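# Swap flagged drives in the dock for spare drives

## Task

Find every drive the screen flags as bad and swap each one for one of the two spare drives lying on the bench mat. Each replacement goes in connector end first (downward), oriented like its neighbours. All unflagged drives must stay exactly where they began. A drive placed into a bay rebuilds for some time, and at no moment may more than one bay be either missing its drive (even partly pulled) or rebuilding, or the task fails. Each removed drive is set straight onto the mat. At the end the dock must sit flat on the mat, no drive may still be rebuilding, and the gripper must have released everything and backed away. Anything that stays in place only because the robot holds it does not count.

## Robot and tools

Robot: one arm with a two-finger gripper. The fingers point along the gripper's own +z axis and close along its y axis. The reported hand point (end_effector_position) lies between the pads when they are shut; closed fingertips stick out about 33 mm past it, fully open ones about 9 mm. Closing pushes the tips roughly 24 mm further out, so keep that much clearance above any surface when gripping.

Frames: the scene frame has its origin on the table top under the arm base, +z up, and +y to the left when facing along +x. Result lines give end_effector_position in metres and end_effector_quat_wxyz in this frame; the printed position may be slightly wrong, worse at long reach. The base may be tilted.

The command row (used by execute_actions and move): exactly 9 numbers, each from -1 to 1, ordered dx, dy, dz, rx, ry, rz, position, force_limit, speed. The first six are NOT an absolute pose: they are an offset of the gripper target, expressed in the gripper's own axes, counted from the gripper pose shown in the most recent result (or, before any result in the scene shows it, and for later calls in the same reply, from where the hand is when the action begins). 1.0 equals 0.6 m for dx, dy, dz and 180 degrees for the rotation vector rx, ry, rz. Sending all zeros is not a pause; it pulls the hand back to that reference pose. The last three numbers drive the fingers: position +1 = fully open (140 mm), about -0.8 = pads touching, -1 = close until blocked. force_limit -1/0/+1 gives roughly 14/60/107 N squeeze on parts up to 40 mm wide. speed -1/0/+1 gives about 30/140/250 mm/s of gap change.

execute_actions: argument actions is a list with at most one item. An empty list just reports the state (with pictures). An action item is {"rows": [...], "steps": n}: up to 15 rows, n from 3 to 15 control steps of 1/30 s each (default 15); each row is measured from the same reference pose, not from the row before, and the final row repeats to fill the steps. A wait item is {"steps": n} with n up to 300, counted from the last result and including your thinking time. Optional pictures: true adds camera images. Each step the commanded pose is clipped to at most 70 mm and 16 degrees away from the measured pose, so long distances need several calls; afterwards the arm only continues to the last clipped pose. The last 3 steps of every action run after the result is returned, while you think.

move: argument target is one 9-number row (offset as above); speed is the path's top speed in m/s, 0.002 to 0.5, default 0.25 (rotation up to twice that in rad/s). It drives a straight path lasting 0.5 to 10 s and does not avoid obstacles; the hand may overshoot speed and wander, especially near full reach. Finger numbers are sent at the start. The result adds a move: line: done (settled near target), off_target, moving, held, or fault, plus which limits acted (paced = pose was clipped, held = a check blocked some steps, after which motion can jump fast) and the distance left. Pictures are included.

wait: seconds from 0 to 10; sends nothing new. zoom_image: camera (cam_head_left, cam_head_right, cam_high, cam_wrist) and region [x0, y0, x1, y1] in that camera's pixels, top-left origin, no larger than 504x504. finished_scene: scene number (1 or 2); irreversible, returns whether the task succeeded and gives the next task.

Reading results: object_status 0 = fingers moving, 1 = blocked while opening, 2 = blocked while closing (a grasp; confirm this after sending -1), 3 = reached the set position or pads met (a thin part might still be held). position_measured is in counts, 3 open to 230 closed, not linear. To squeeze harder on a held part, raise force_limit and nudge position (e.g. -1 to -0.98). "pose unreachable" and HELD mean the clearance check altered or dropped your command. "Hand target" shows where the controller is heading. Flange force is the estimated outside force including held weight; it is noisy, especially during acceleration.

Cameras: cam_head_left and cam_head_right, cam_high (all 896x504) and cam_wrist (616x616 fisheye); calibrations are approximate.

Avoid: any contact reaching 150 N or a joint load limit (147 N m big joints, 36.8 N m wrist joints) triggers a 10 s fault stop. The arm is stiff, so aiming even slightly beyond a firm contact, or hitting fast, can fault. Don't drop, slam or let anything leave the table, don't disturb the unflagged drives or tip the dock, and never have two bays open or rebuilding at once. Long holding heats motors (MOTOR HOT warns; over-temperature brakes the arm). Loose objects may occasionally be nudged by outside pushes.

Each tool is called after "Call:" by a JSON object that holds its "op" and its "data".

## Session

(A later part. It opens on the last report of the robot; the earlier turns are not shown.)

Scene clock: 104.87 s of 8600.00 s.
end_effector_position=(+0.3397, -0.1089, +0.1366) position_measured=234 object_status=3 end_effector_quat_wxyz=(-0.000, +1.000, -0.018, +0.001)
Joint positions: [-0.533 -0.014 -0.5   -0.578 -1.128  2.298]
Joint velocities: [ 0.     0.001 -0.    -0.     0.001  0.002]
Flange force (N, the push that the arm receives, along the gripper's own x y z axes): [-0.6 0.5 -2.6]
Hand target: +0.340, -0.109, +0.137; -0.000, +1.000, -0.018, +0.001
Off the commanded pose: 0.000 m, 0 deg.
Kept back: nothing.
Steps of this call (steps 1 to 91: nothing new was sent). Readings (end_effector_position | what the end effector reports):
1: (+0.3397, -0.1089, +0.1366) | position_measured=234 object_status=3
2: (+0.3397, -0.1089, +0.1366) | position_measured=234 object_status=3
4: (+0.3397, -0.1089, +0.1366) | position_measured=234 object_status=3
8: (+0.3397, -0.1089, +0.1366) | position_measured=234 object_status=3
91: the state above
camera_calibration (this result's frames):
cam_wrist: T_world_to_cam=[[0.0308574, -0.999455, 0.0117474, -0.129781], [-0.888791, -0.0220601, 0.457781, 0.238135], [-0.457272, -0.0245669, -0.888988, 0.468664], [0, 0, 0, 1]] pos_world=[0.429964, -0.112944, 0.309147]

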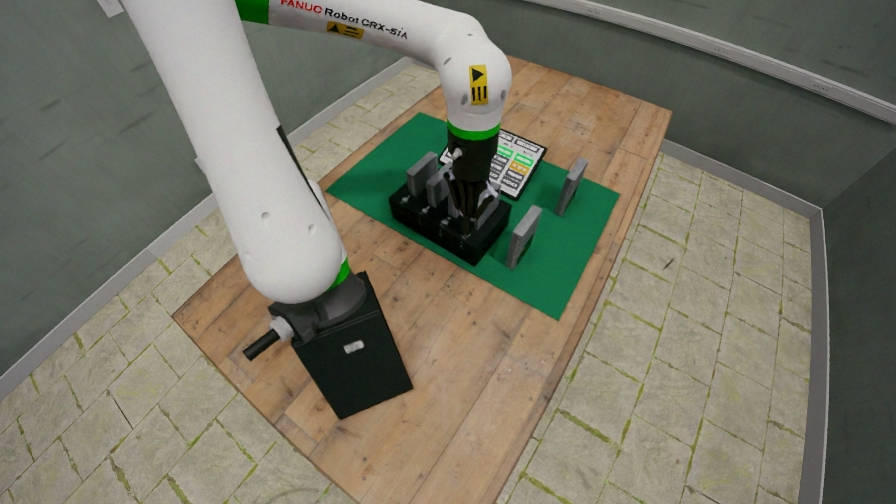

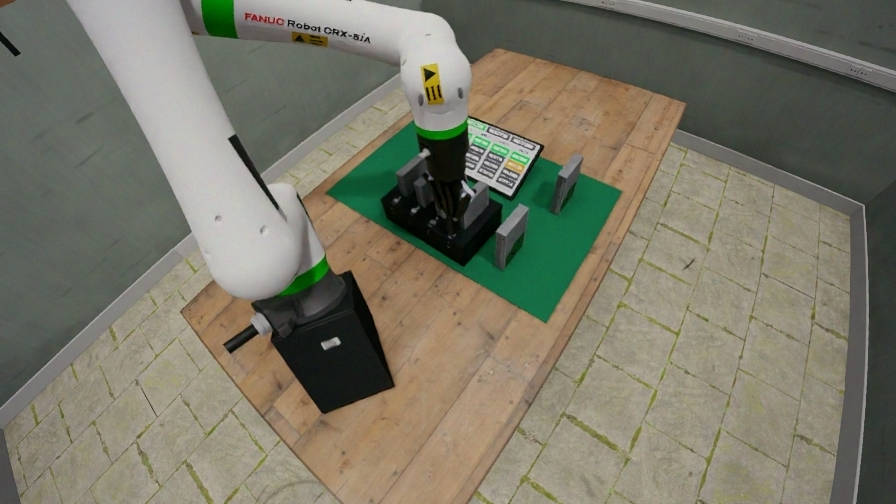

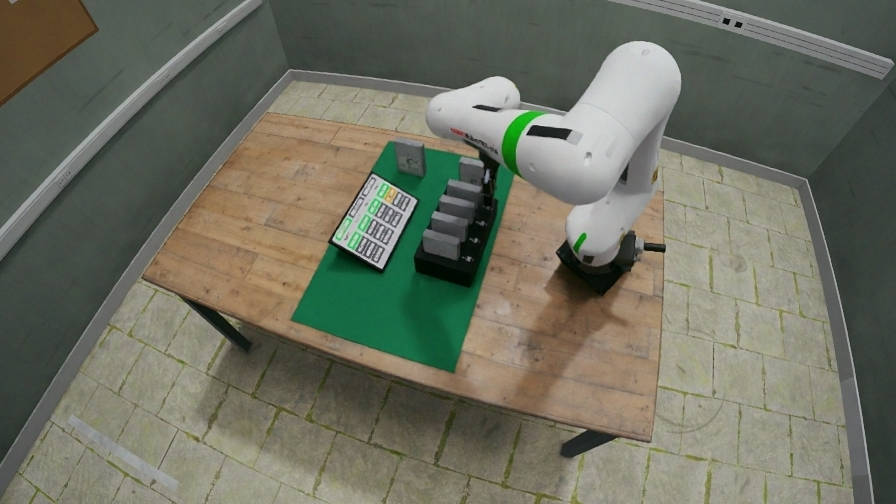

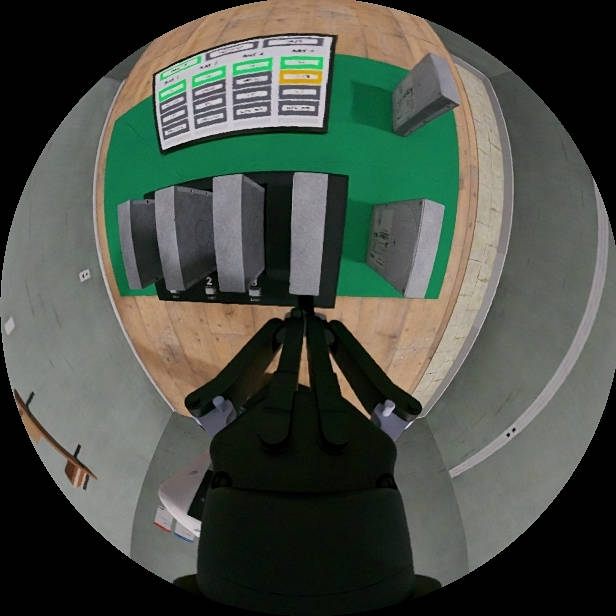

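Call:
{"op": "move", "data": {"target": [0,0,0.0215,0,0,0,-1,0.7,0], "speed": 0.015}}

Scene clock: 106.17 s of 8600.00 s.
end_effector_position=(+0.3397, -0.1089, +0.1237) position_measured=234 object_status=3 end_effector_quat_wxyz=(-0.000, +1.000, -0.018, +0.001)
Joint positions: [-0.516  0.003 -0.512 -0.588 -1.095  2.303]
Joint velocities: [ 0.001 -0.    -0.001 -0.    -0.001 -0.001]
Flange force (N, the push that the arm receives, along the gripper's own x y z axes): [1.9 -5.6 -6.4]
Hand target: +0.340, -0.109, +0.124; -0.000, +1.000, -0.018, +0.001
Off the commanded pose: 0.000 m, 0 deg.
Kept back: nothing.
move: done
camera_calibration (this result's frames):
cam_wrist: T_world_to_cam=[[0.030813, -0.999456, 0.0117677, -0.129603], [-0.888802, -0.0220118, 0.457763, 0.244039], [-0.457255, -0.0245642, -0.888996, 0.457193], [0, 0, 0, 1]] pos_world=[0.42995, -0.11293, 0.296256]

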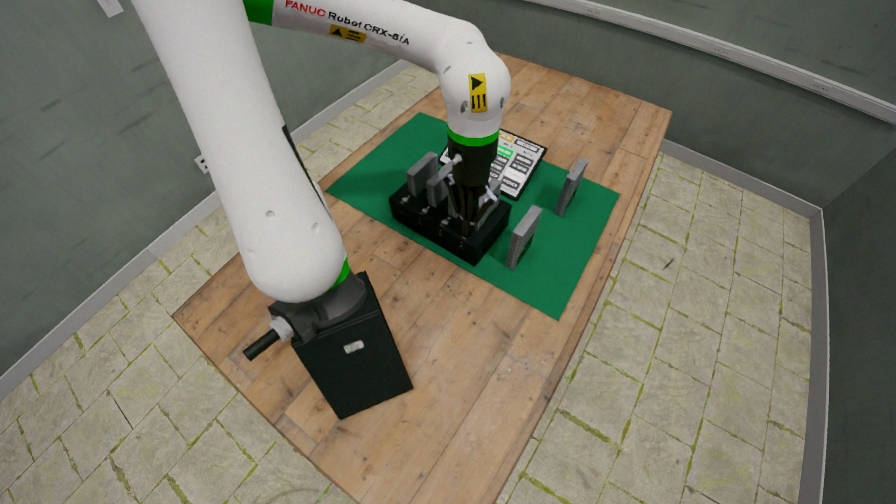

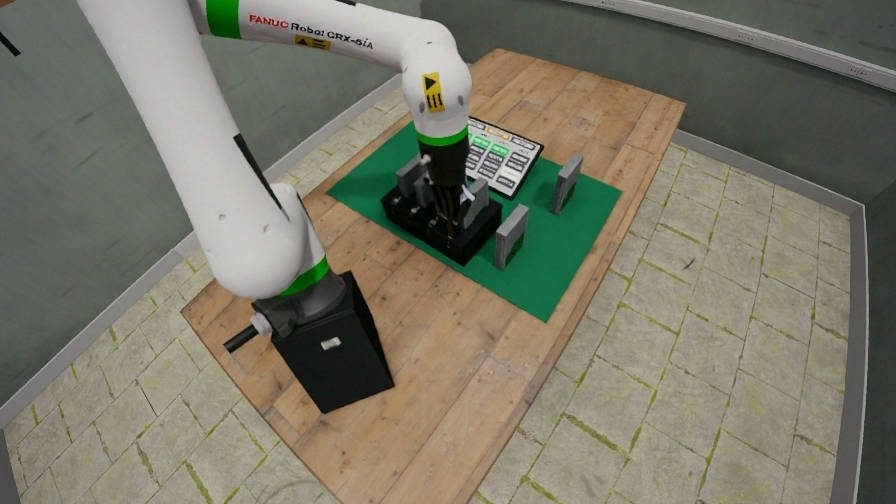

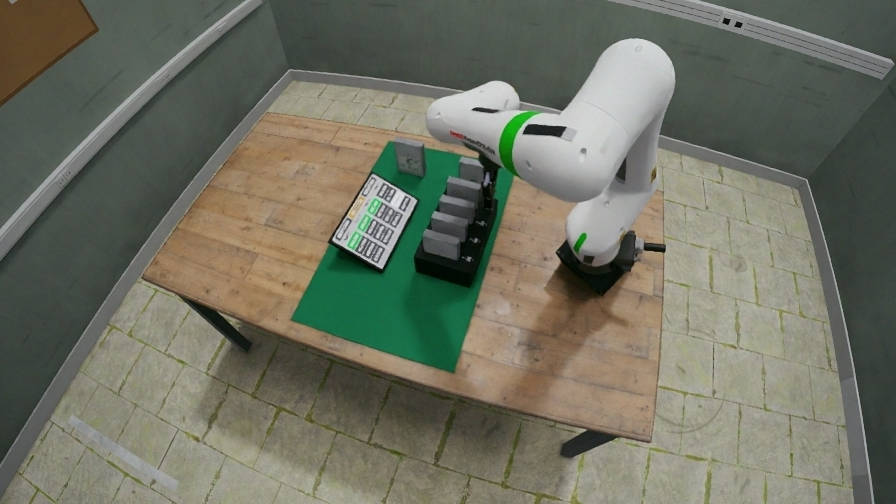

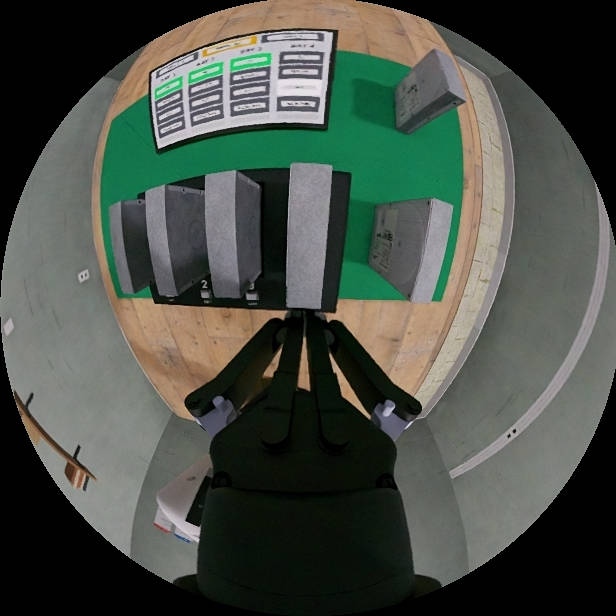

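Call:
{"op": "move", "data": {"target": [0,0,-0.16,0,0,0,-1,0.7,0]}}

Call:
{"op": "move", "data": {"target": [0.138,0,0,0,0,0,-0.25,0.7,0]}}

Call:
{"op": "move", "data": {"target": [0,0,0.098,0,0,0,-0.25,0.7,0], "speed": 0.12}}

Call:
{"op": "move", "data": {"target": [0,0,0,0,0,0,-1,0.7,0]}}

Scene clock: 107.20 s of 8600.00 s.
end_effector_position=(+0.3398, -0.1091, +0.2197) position_measured=234 object_status=3 end_effector_quat_wxyz=(-0.000, +1.000, -0.018, +0.001)
Joint positions: [-0.641 -0.092 -0.391 -0.531 -1.34   2.285]
Joint velocities: [-0.     0.    -0.     0.     0.001 -0.   ]
Flange force (N, the push that the arm receives, along the gripper's own x y z axes): [3.9 -0.1 -0.5]
Hand target: +0.340, -0.109, +0.220; -0.000, +1.000, -0.018, +0.001
Off the commanded pose: 0.000 m, 0 deg.
Kept back: nothing.
move: done
camera_calibration (this result's frames):
cam_wrist: T_world_to_cam=[[0.0312566, -0.999439, 0.0120524, -0.131175], [-0.888689, -0.0222703, 0.45797, 0.20003], [-0.457445, -0.0250254, -0.888886, 0.542565], [0, 0, 0, 1]] pos_world=[0.430058, -0.113068, 0.392252]

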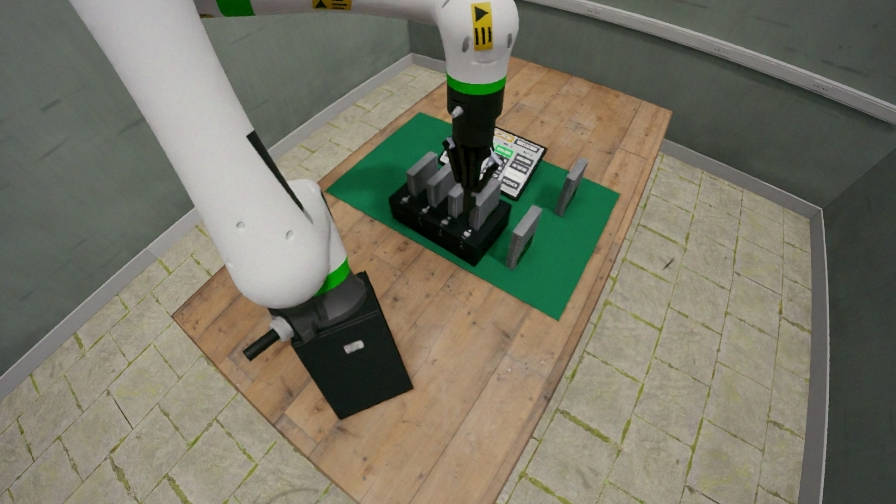

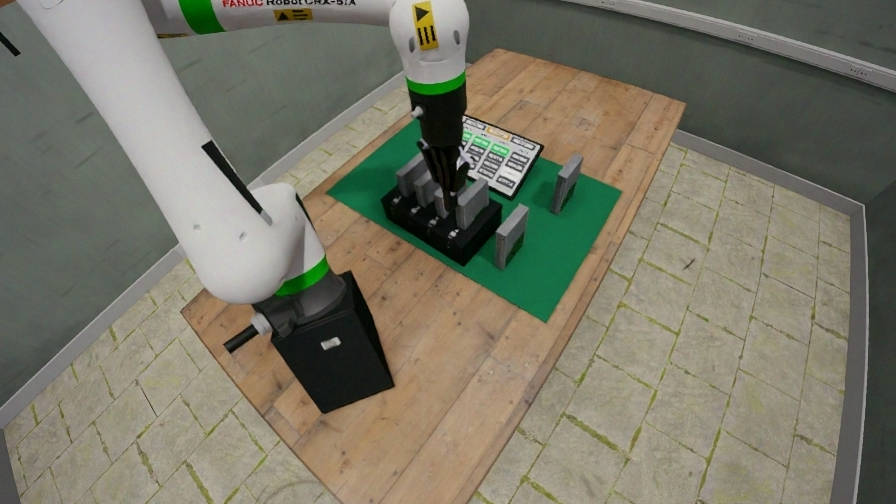

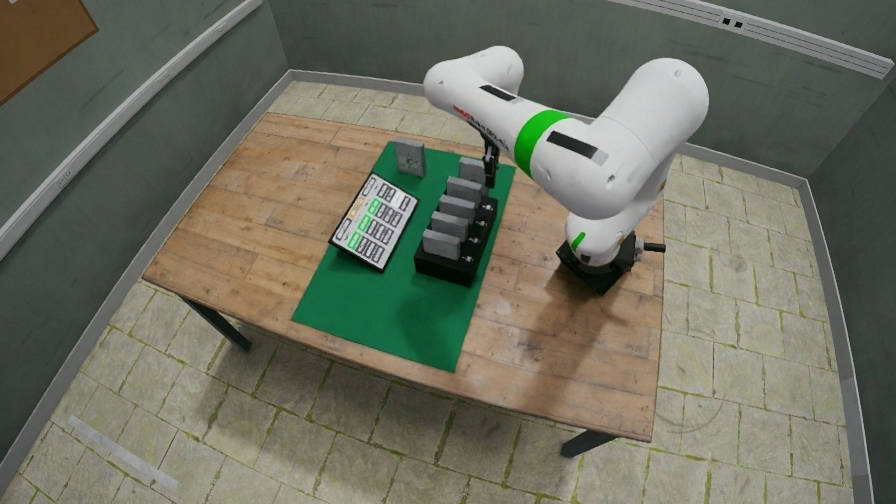

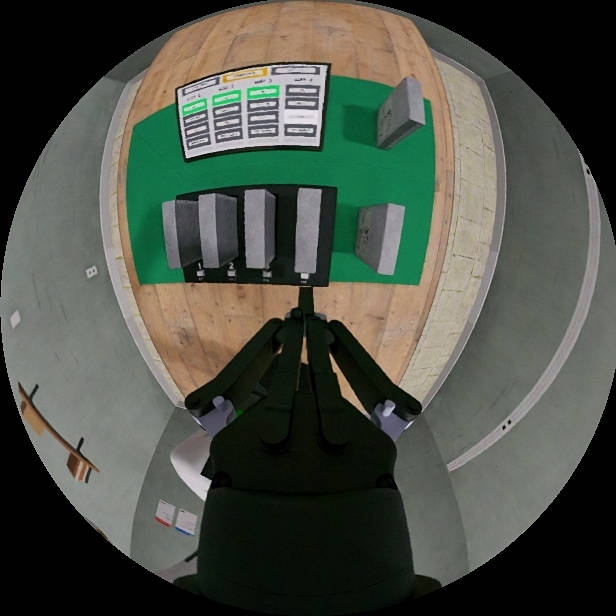

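Scene clock: 107.97 s of 8600.00 s.
end_effector_position=(+0.4226, -0.1118, +0.2196) position_measured=160 object_status=3 end_effector_quat_wxyz=(-0.000, +1.000, -0.018, +0.001)
Joint positions: [-0.547  0.036 -0.215 -0.533 -1.335  2.18 ]
Joint velocities: [ 0.001 -0.001  0.     0.    -0.001  0.002]
Flange force (N, the push that the arm receives, along the gripper's own x y z axes): [2.2 -3.1 -0.8]
Hand target: +0.423, -0.112, +0.220; -0.000, +1.000, -0.018, +0.001
Off the commanded pose: 0.000 m, 0 deg.
Kept back: nothing.
move: done
camera_calibration (this result's frames):
cam_wrist: T_world_to_cam=[[0.0312325, -0.999446, 0.011489, -0.136281], [-0.888806, -0.0225132, 0.45773, 0.273653], [-0.457218, -0.0245076, -0.889017, 0.580297], [0, 0, 0, 1]] pos_world=[0.512803, -0.115823, 0.3922]

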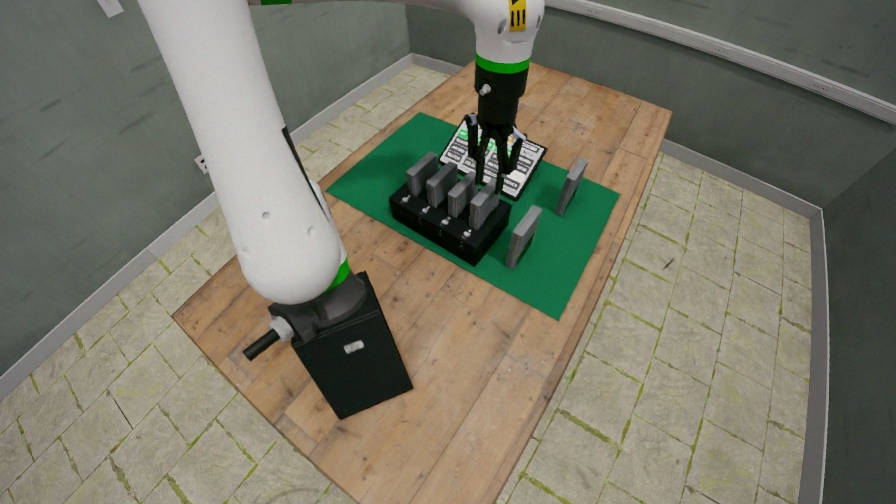

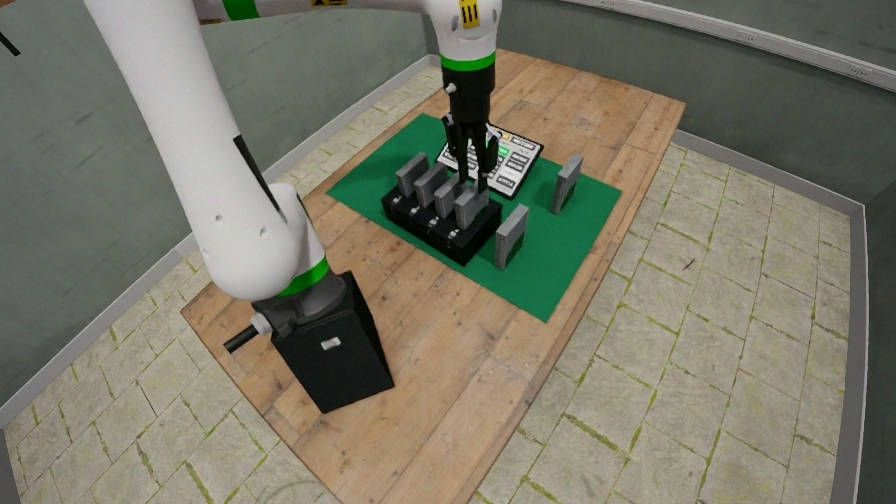

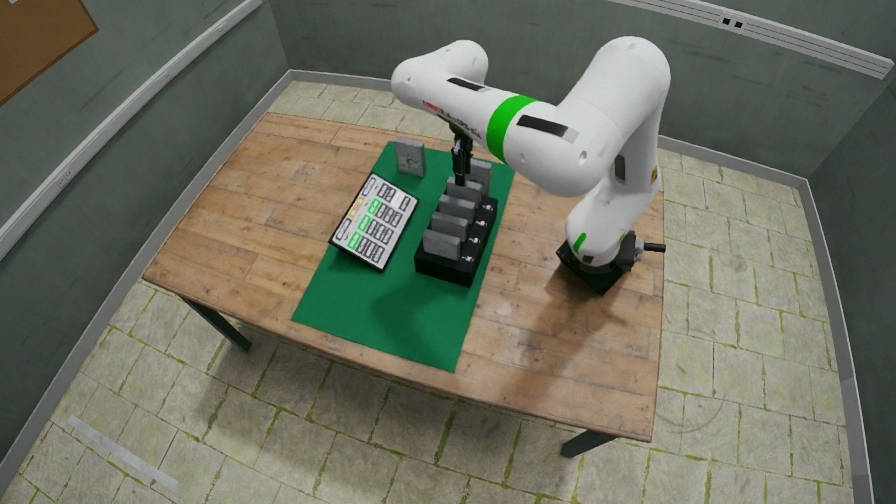

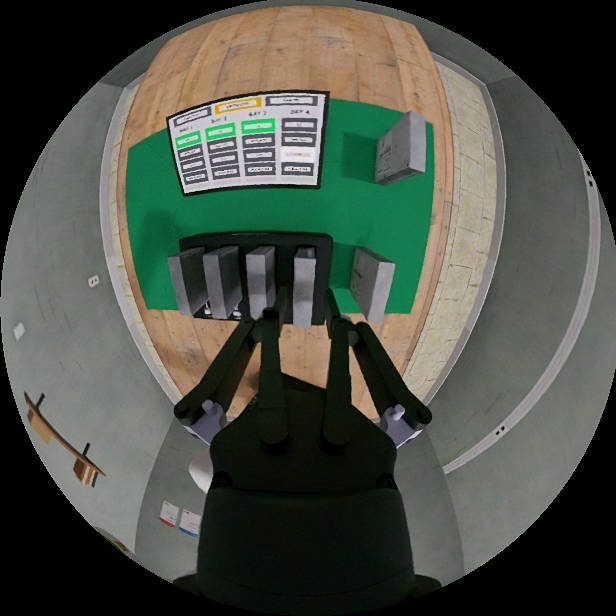

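Scene clock: 108.80 s of 8600.00 s.
end_effector_position=(+0.4225, -0.1117, +0.1609) position_measured=160 object_status=3 end_effector_quat_wxyz=(-0.000, +1.000, -0.018, +0.001)
Joint positions: [-0.481  0.083 -0.29  -0.557 -1.197  2.189]
Joint velocities: [ 0.     0.001 -0.001 -0.    -0.001 -0.001]
Flange force (N, the push that the arm receives, along the gripper's own x y z axes): [-4.1 -3.4 -0.1]
Hand target: +0.422, -0.112, +0.161; -0.000, +1.000, -0.018, +0.001
Off the commanded pose: 0.000 m, 0 deg.
Kept back: nothing.
move: done
camera_calibration (this result's frames):
cam_wrist: T_world_to_cam=[[0.0310215, -0.999453, 0.0114477, -0.135419], [-0.888838, -0.022346, 0.457676, 0.300537], [-0.45717, -0.024373, -0.889045, 0.528014], [0, 0, 0, 1]] pos_world=[0.512722, -0.11576, 0.33343]

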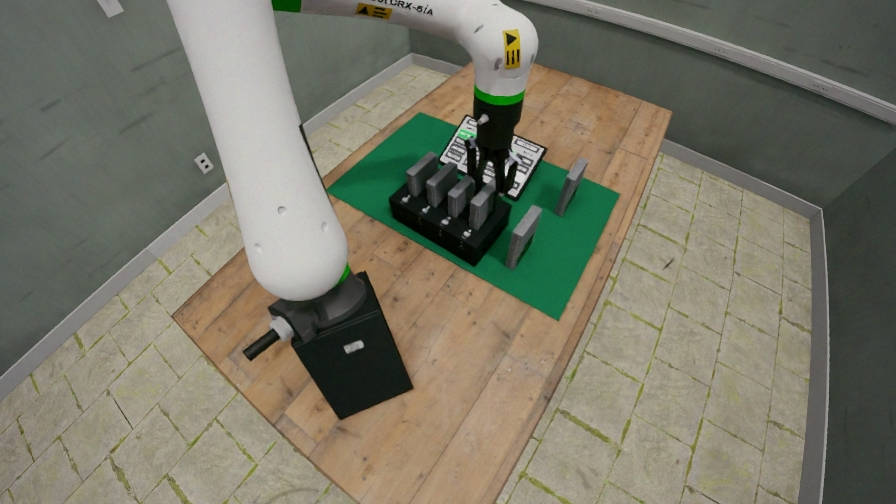

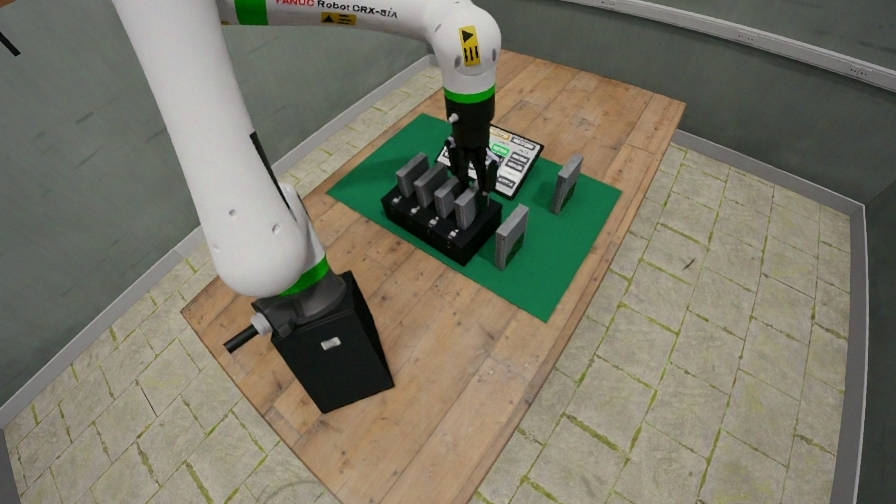

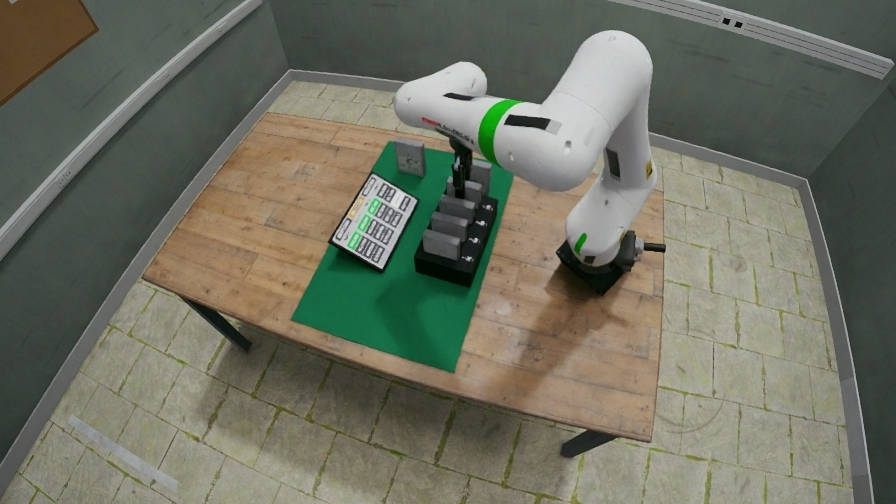

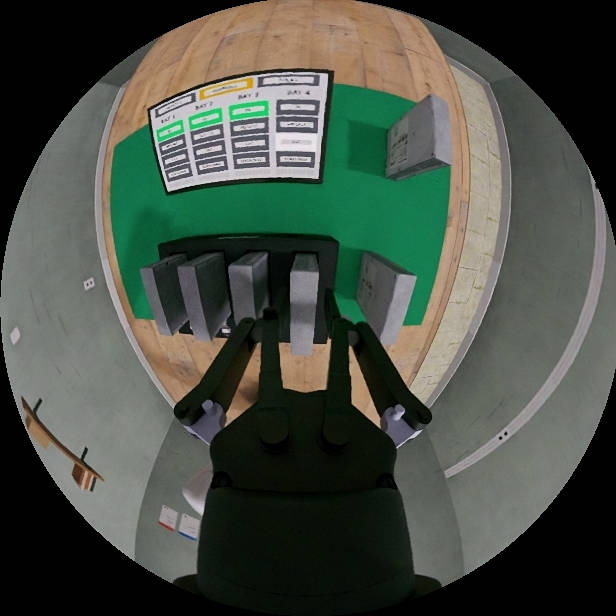

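Scene clock: 109.30 s of 8600.00 s.
end_effector_position=(+0.4225, -0.1116, +0.1608) position_measured=196 object_status=2 end_effector_quat_wxyz=(-0.000, +1.000, -0.018, +0.001)
Joint positions: [-0.481  0.083 -0.29  -0.557 -1.197  2.189]
Joint velocities: [ 0.     0.001  0.     0.    -0.    -0.002]
Flange force (N, the push that the arm receives, along the gripper's own x y z axes): [-3.3 -10.5 -3.7]
Hand target: +0.422, -0.112, +0.161; -0.000, +1.000, -0.018, +0.001
Off the commanded pose: 0.000 m, 0 deg.
Kept back: nothing.
move: done
camera_calibration (this result's frames):
cam_wrist: T_world_to_cam=[[0.0309757, -0.999456, 0.0113085, -0.135315], [-0.888869, -0.0223706, 0.457616, 0.300598], [-0.457114, -0.0242267, -0.889078, 0.527978], [0, 0, 0, 1]] pos_world=[0.51273, -0.115726, 0.333385]

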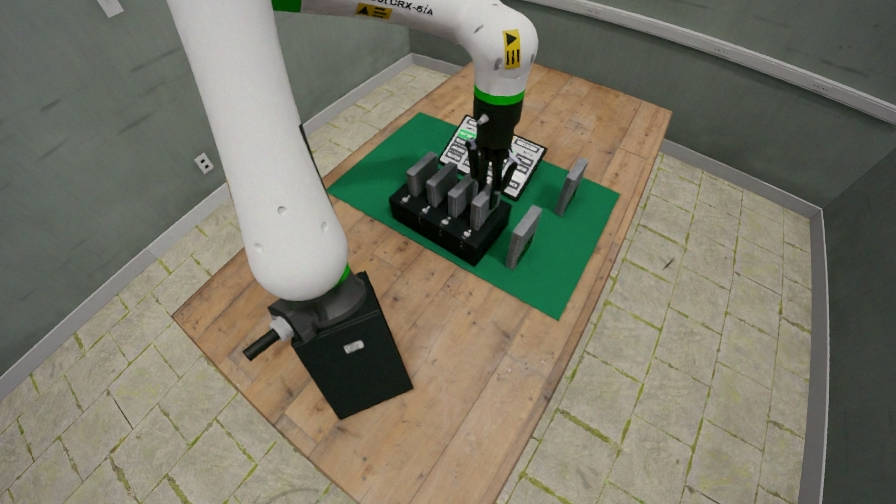

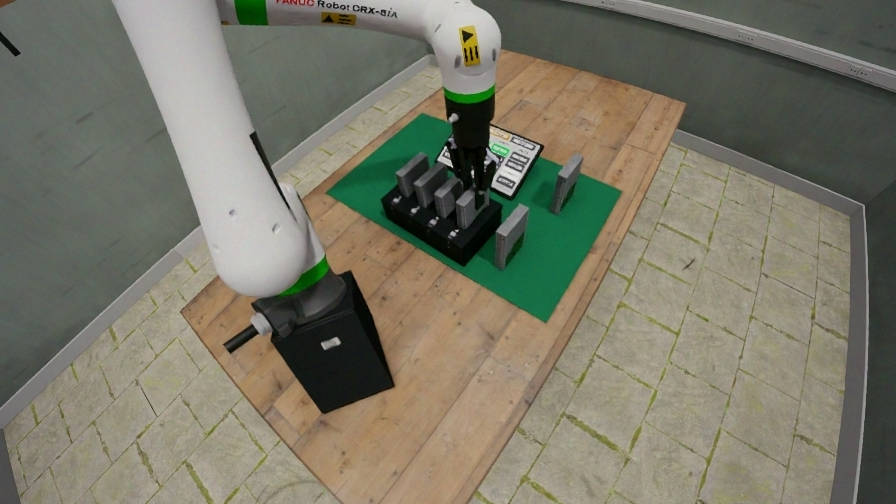

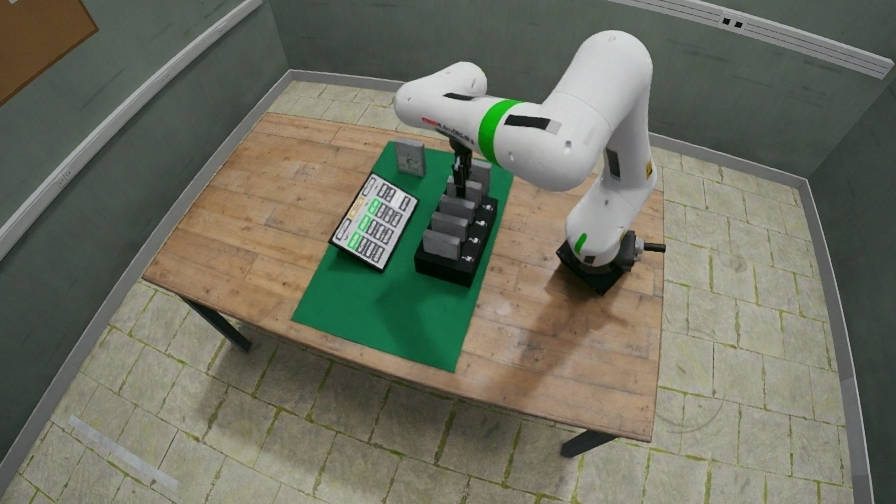

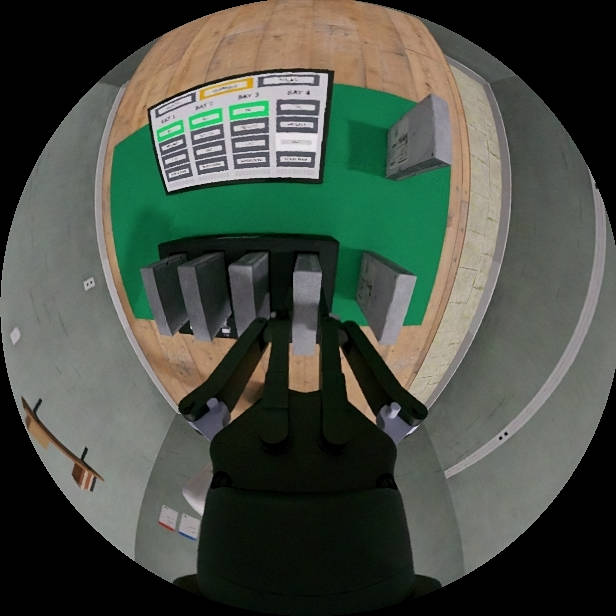

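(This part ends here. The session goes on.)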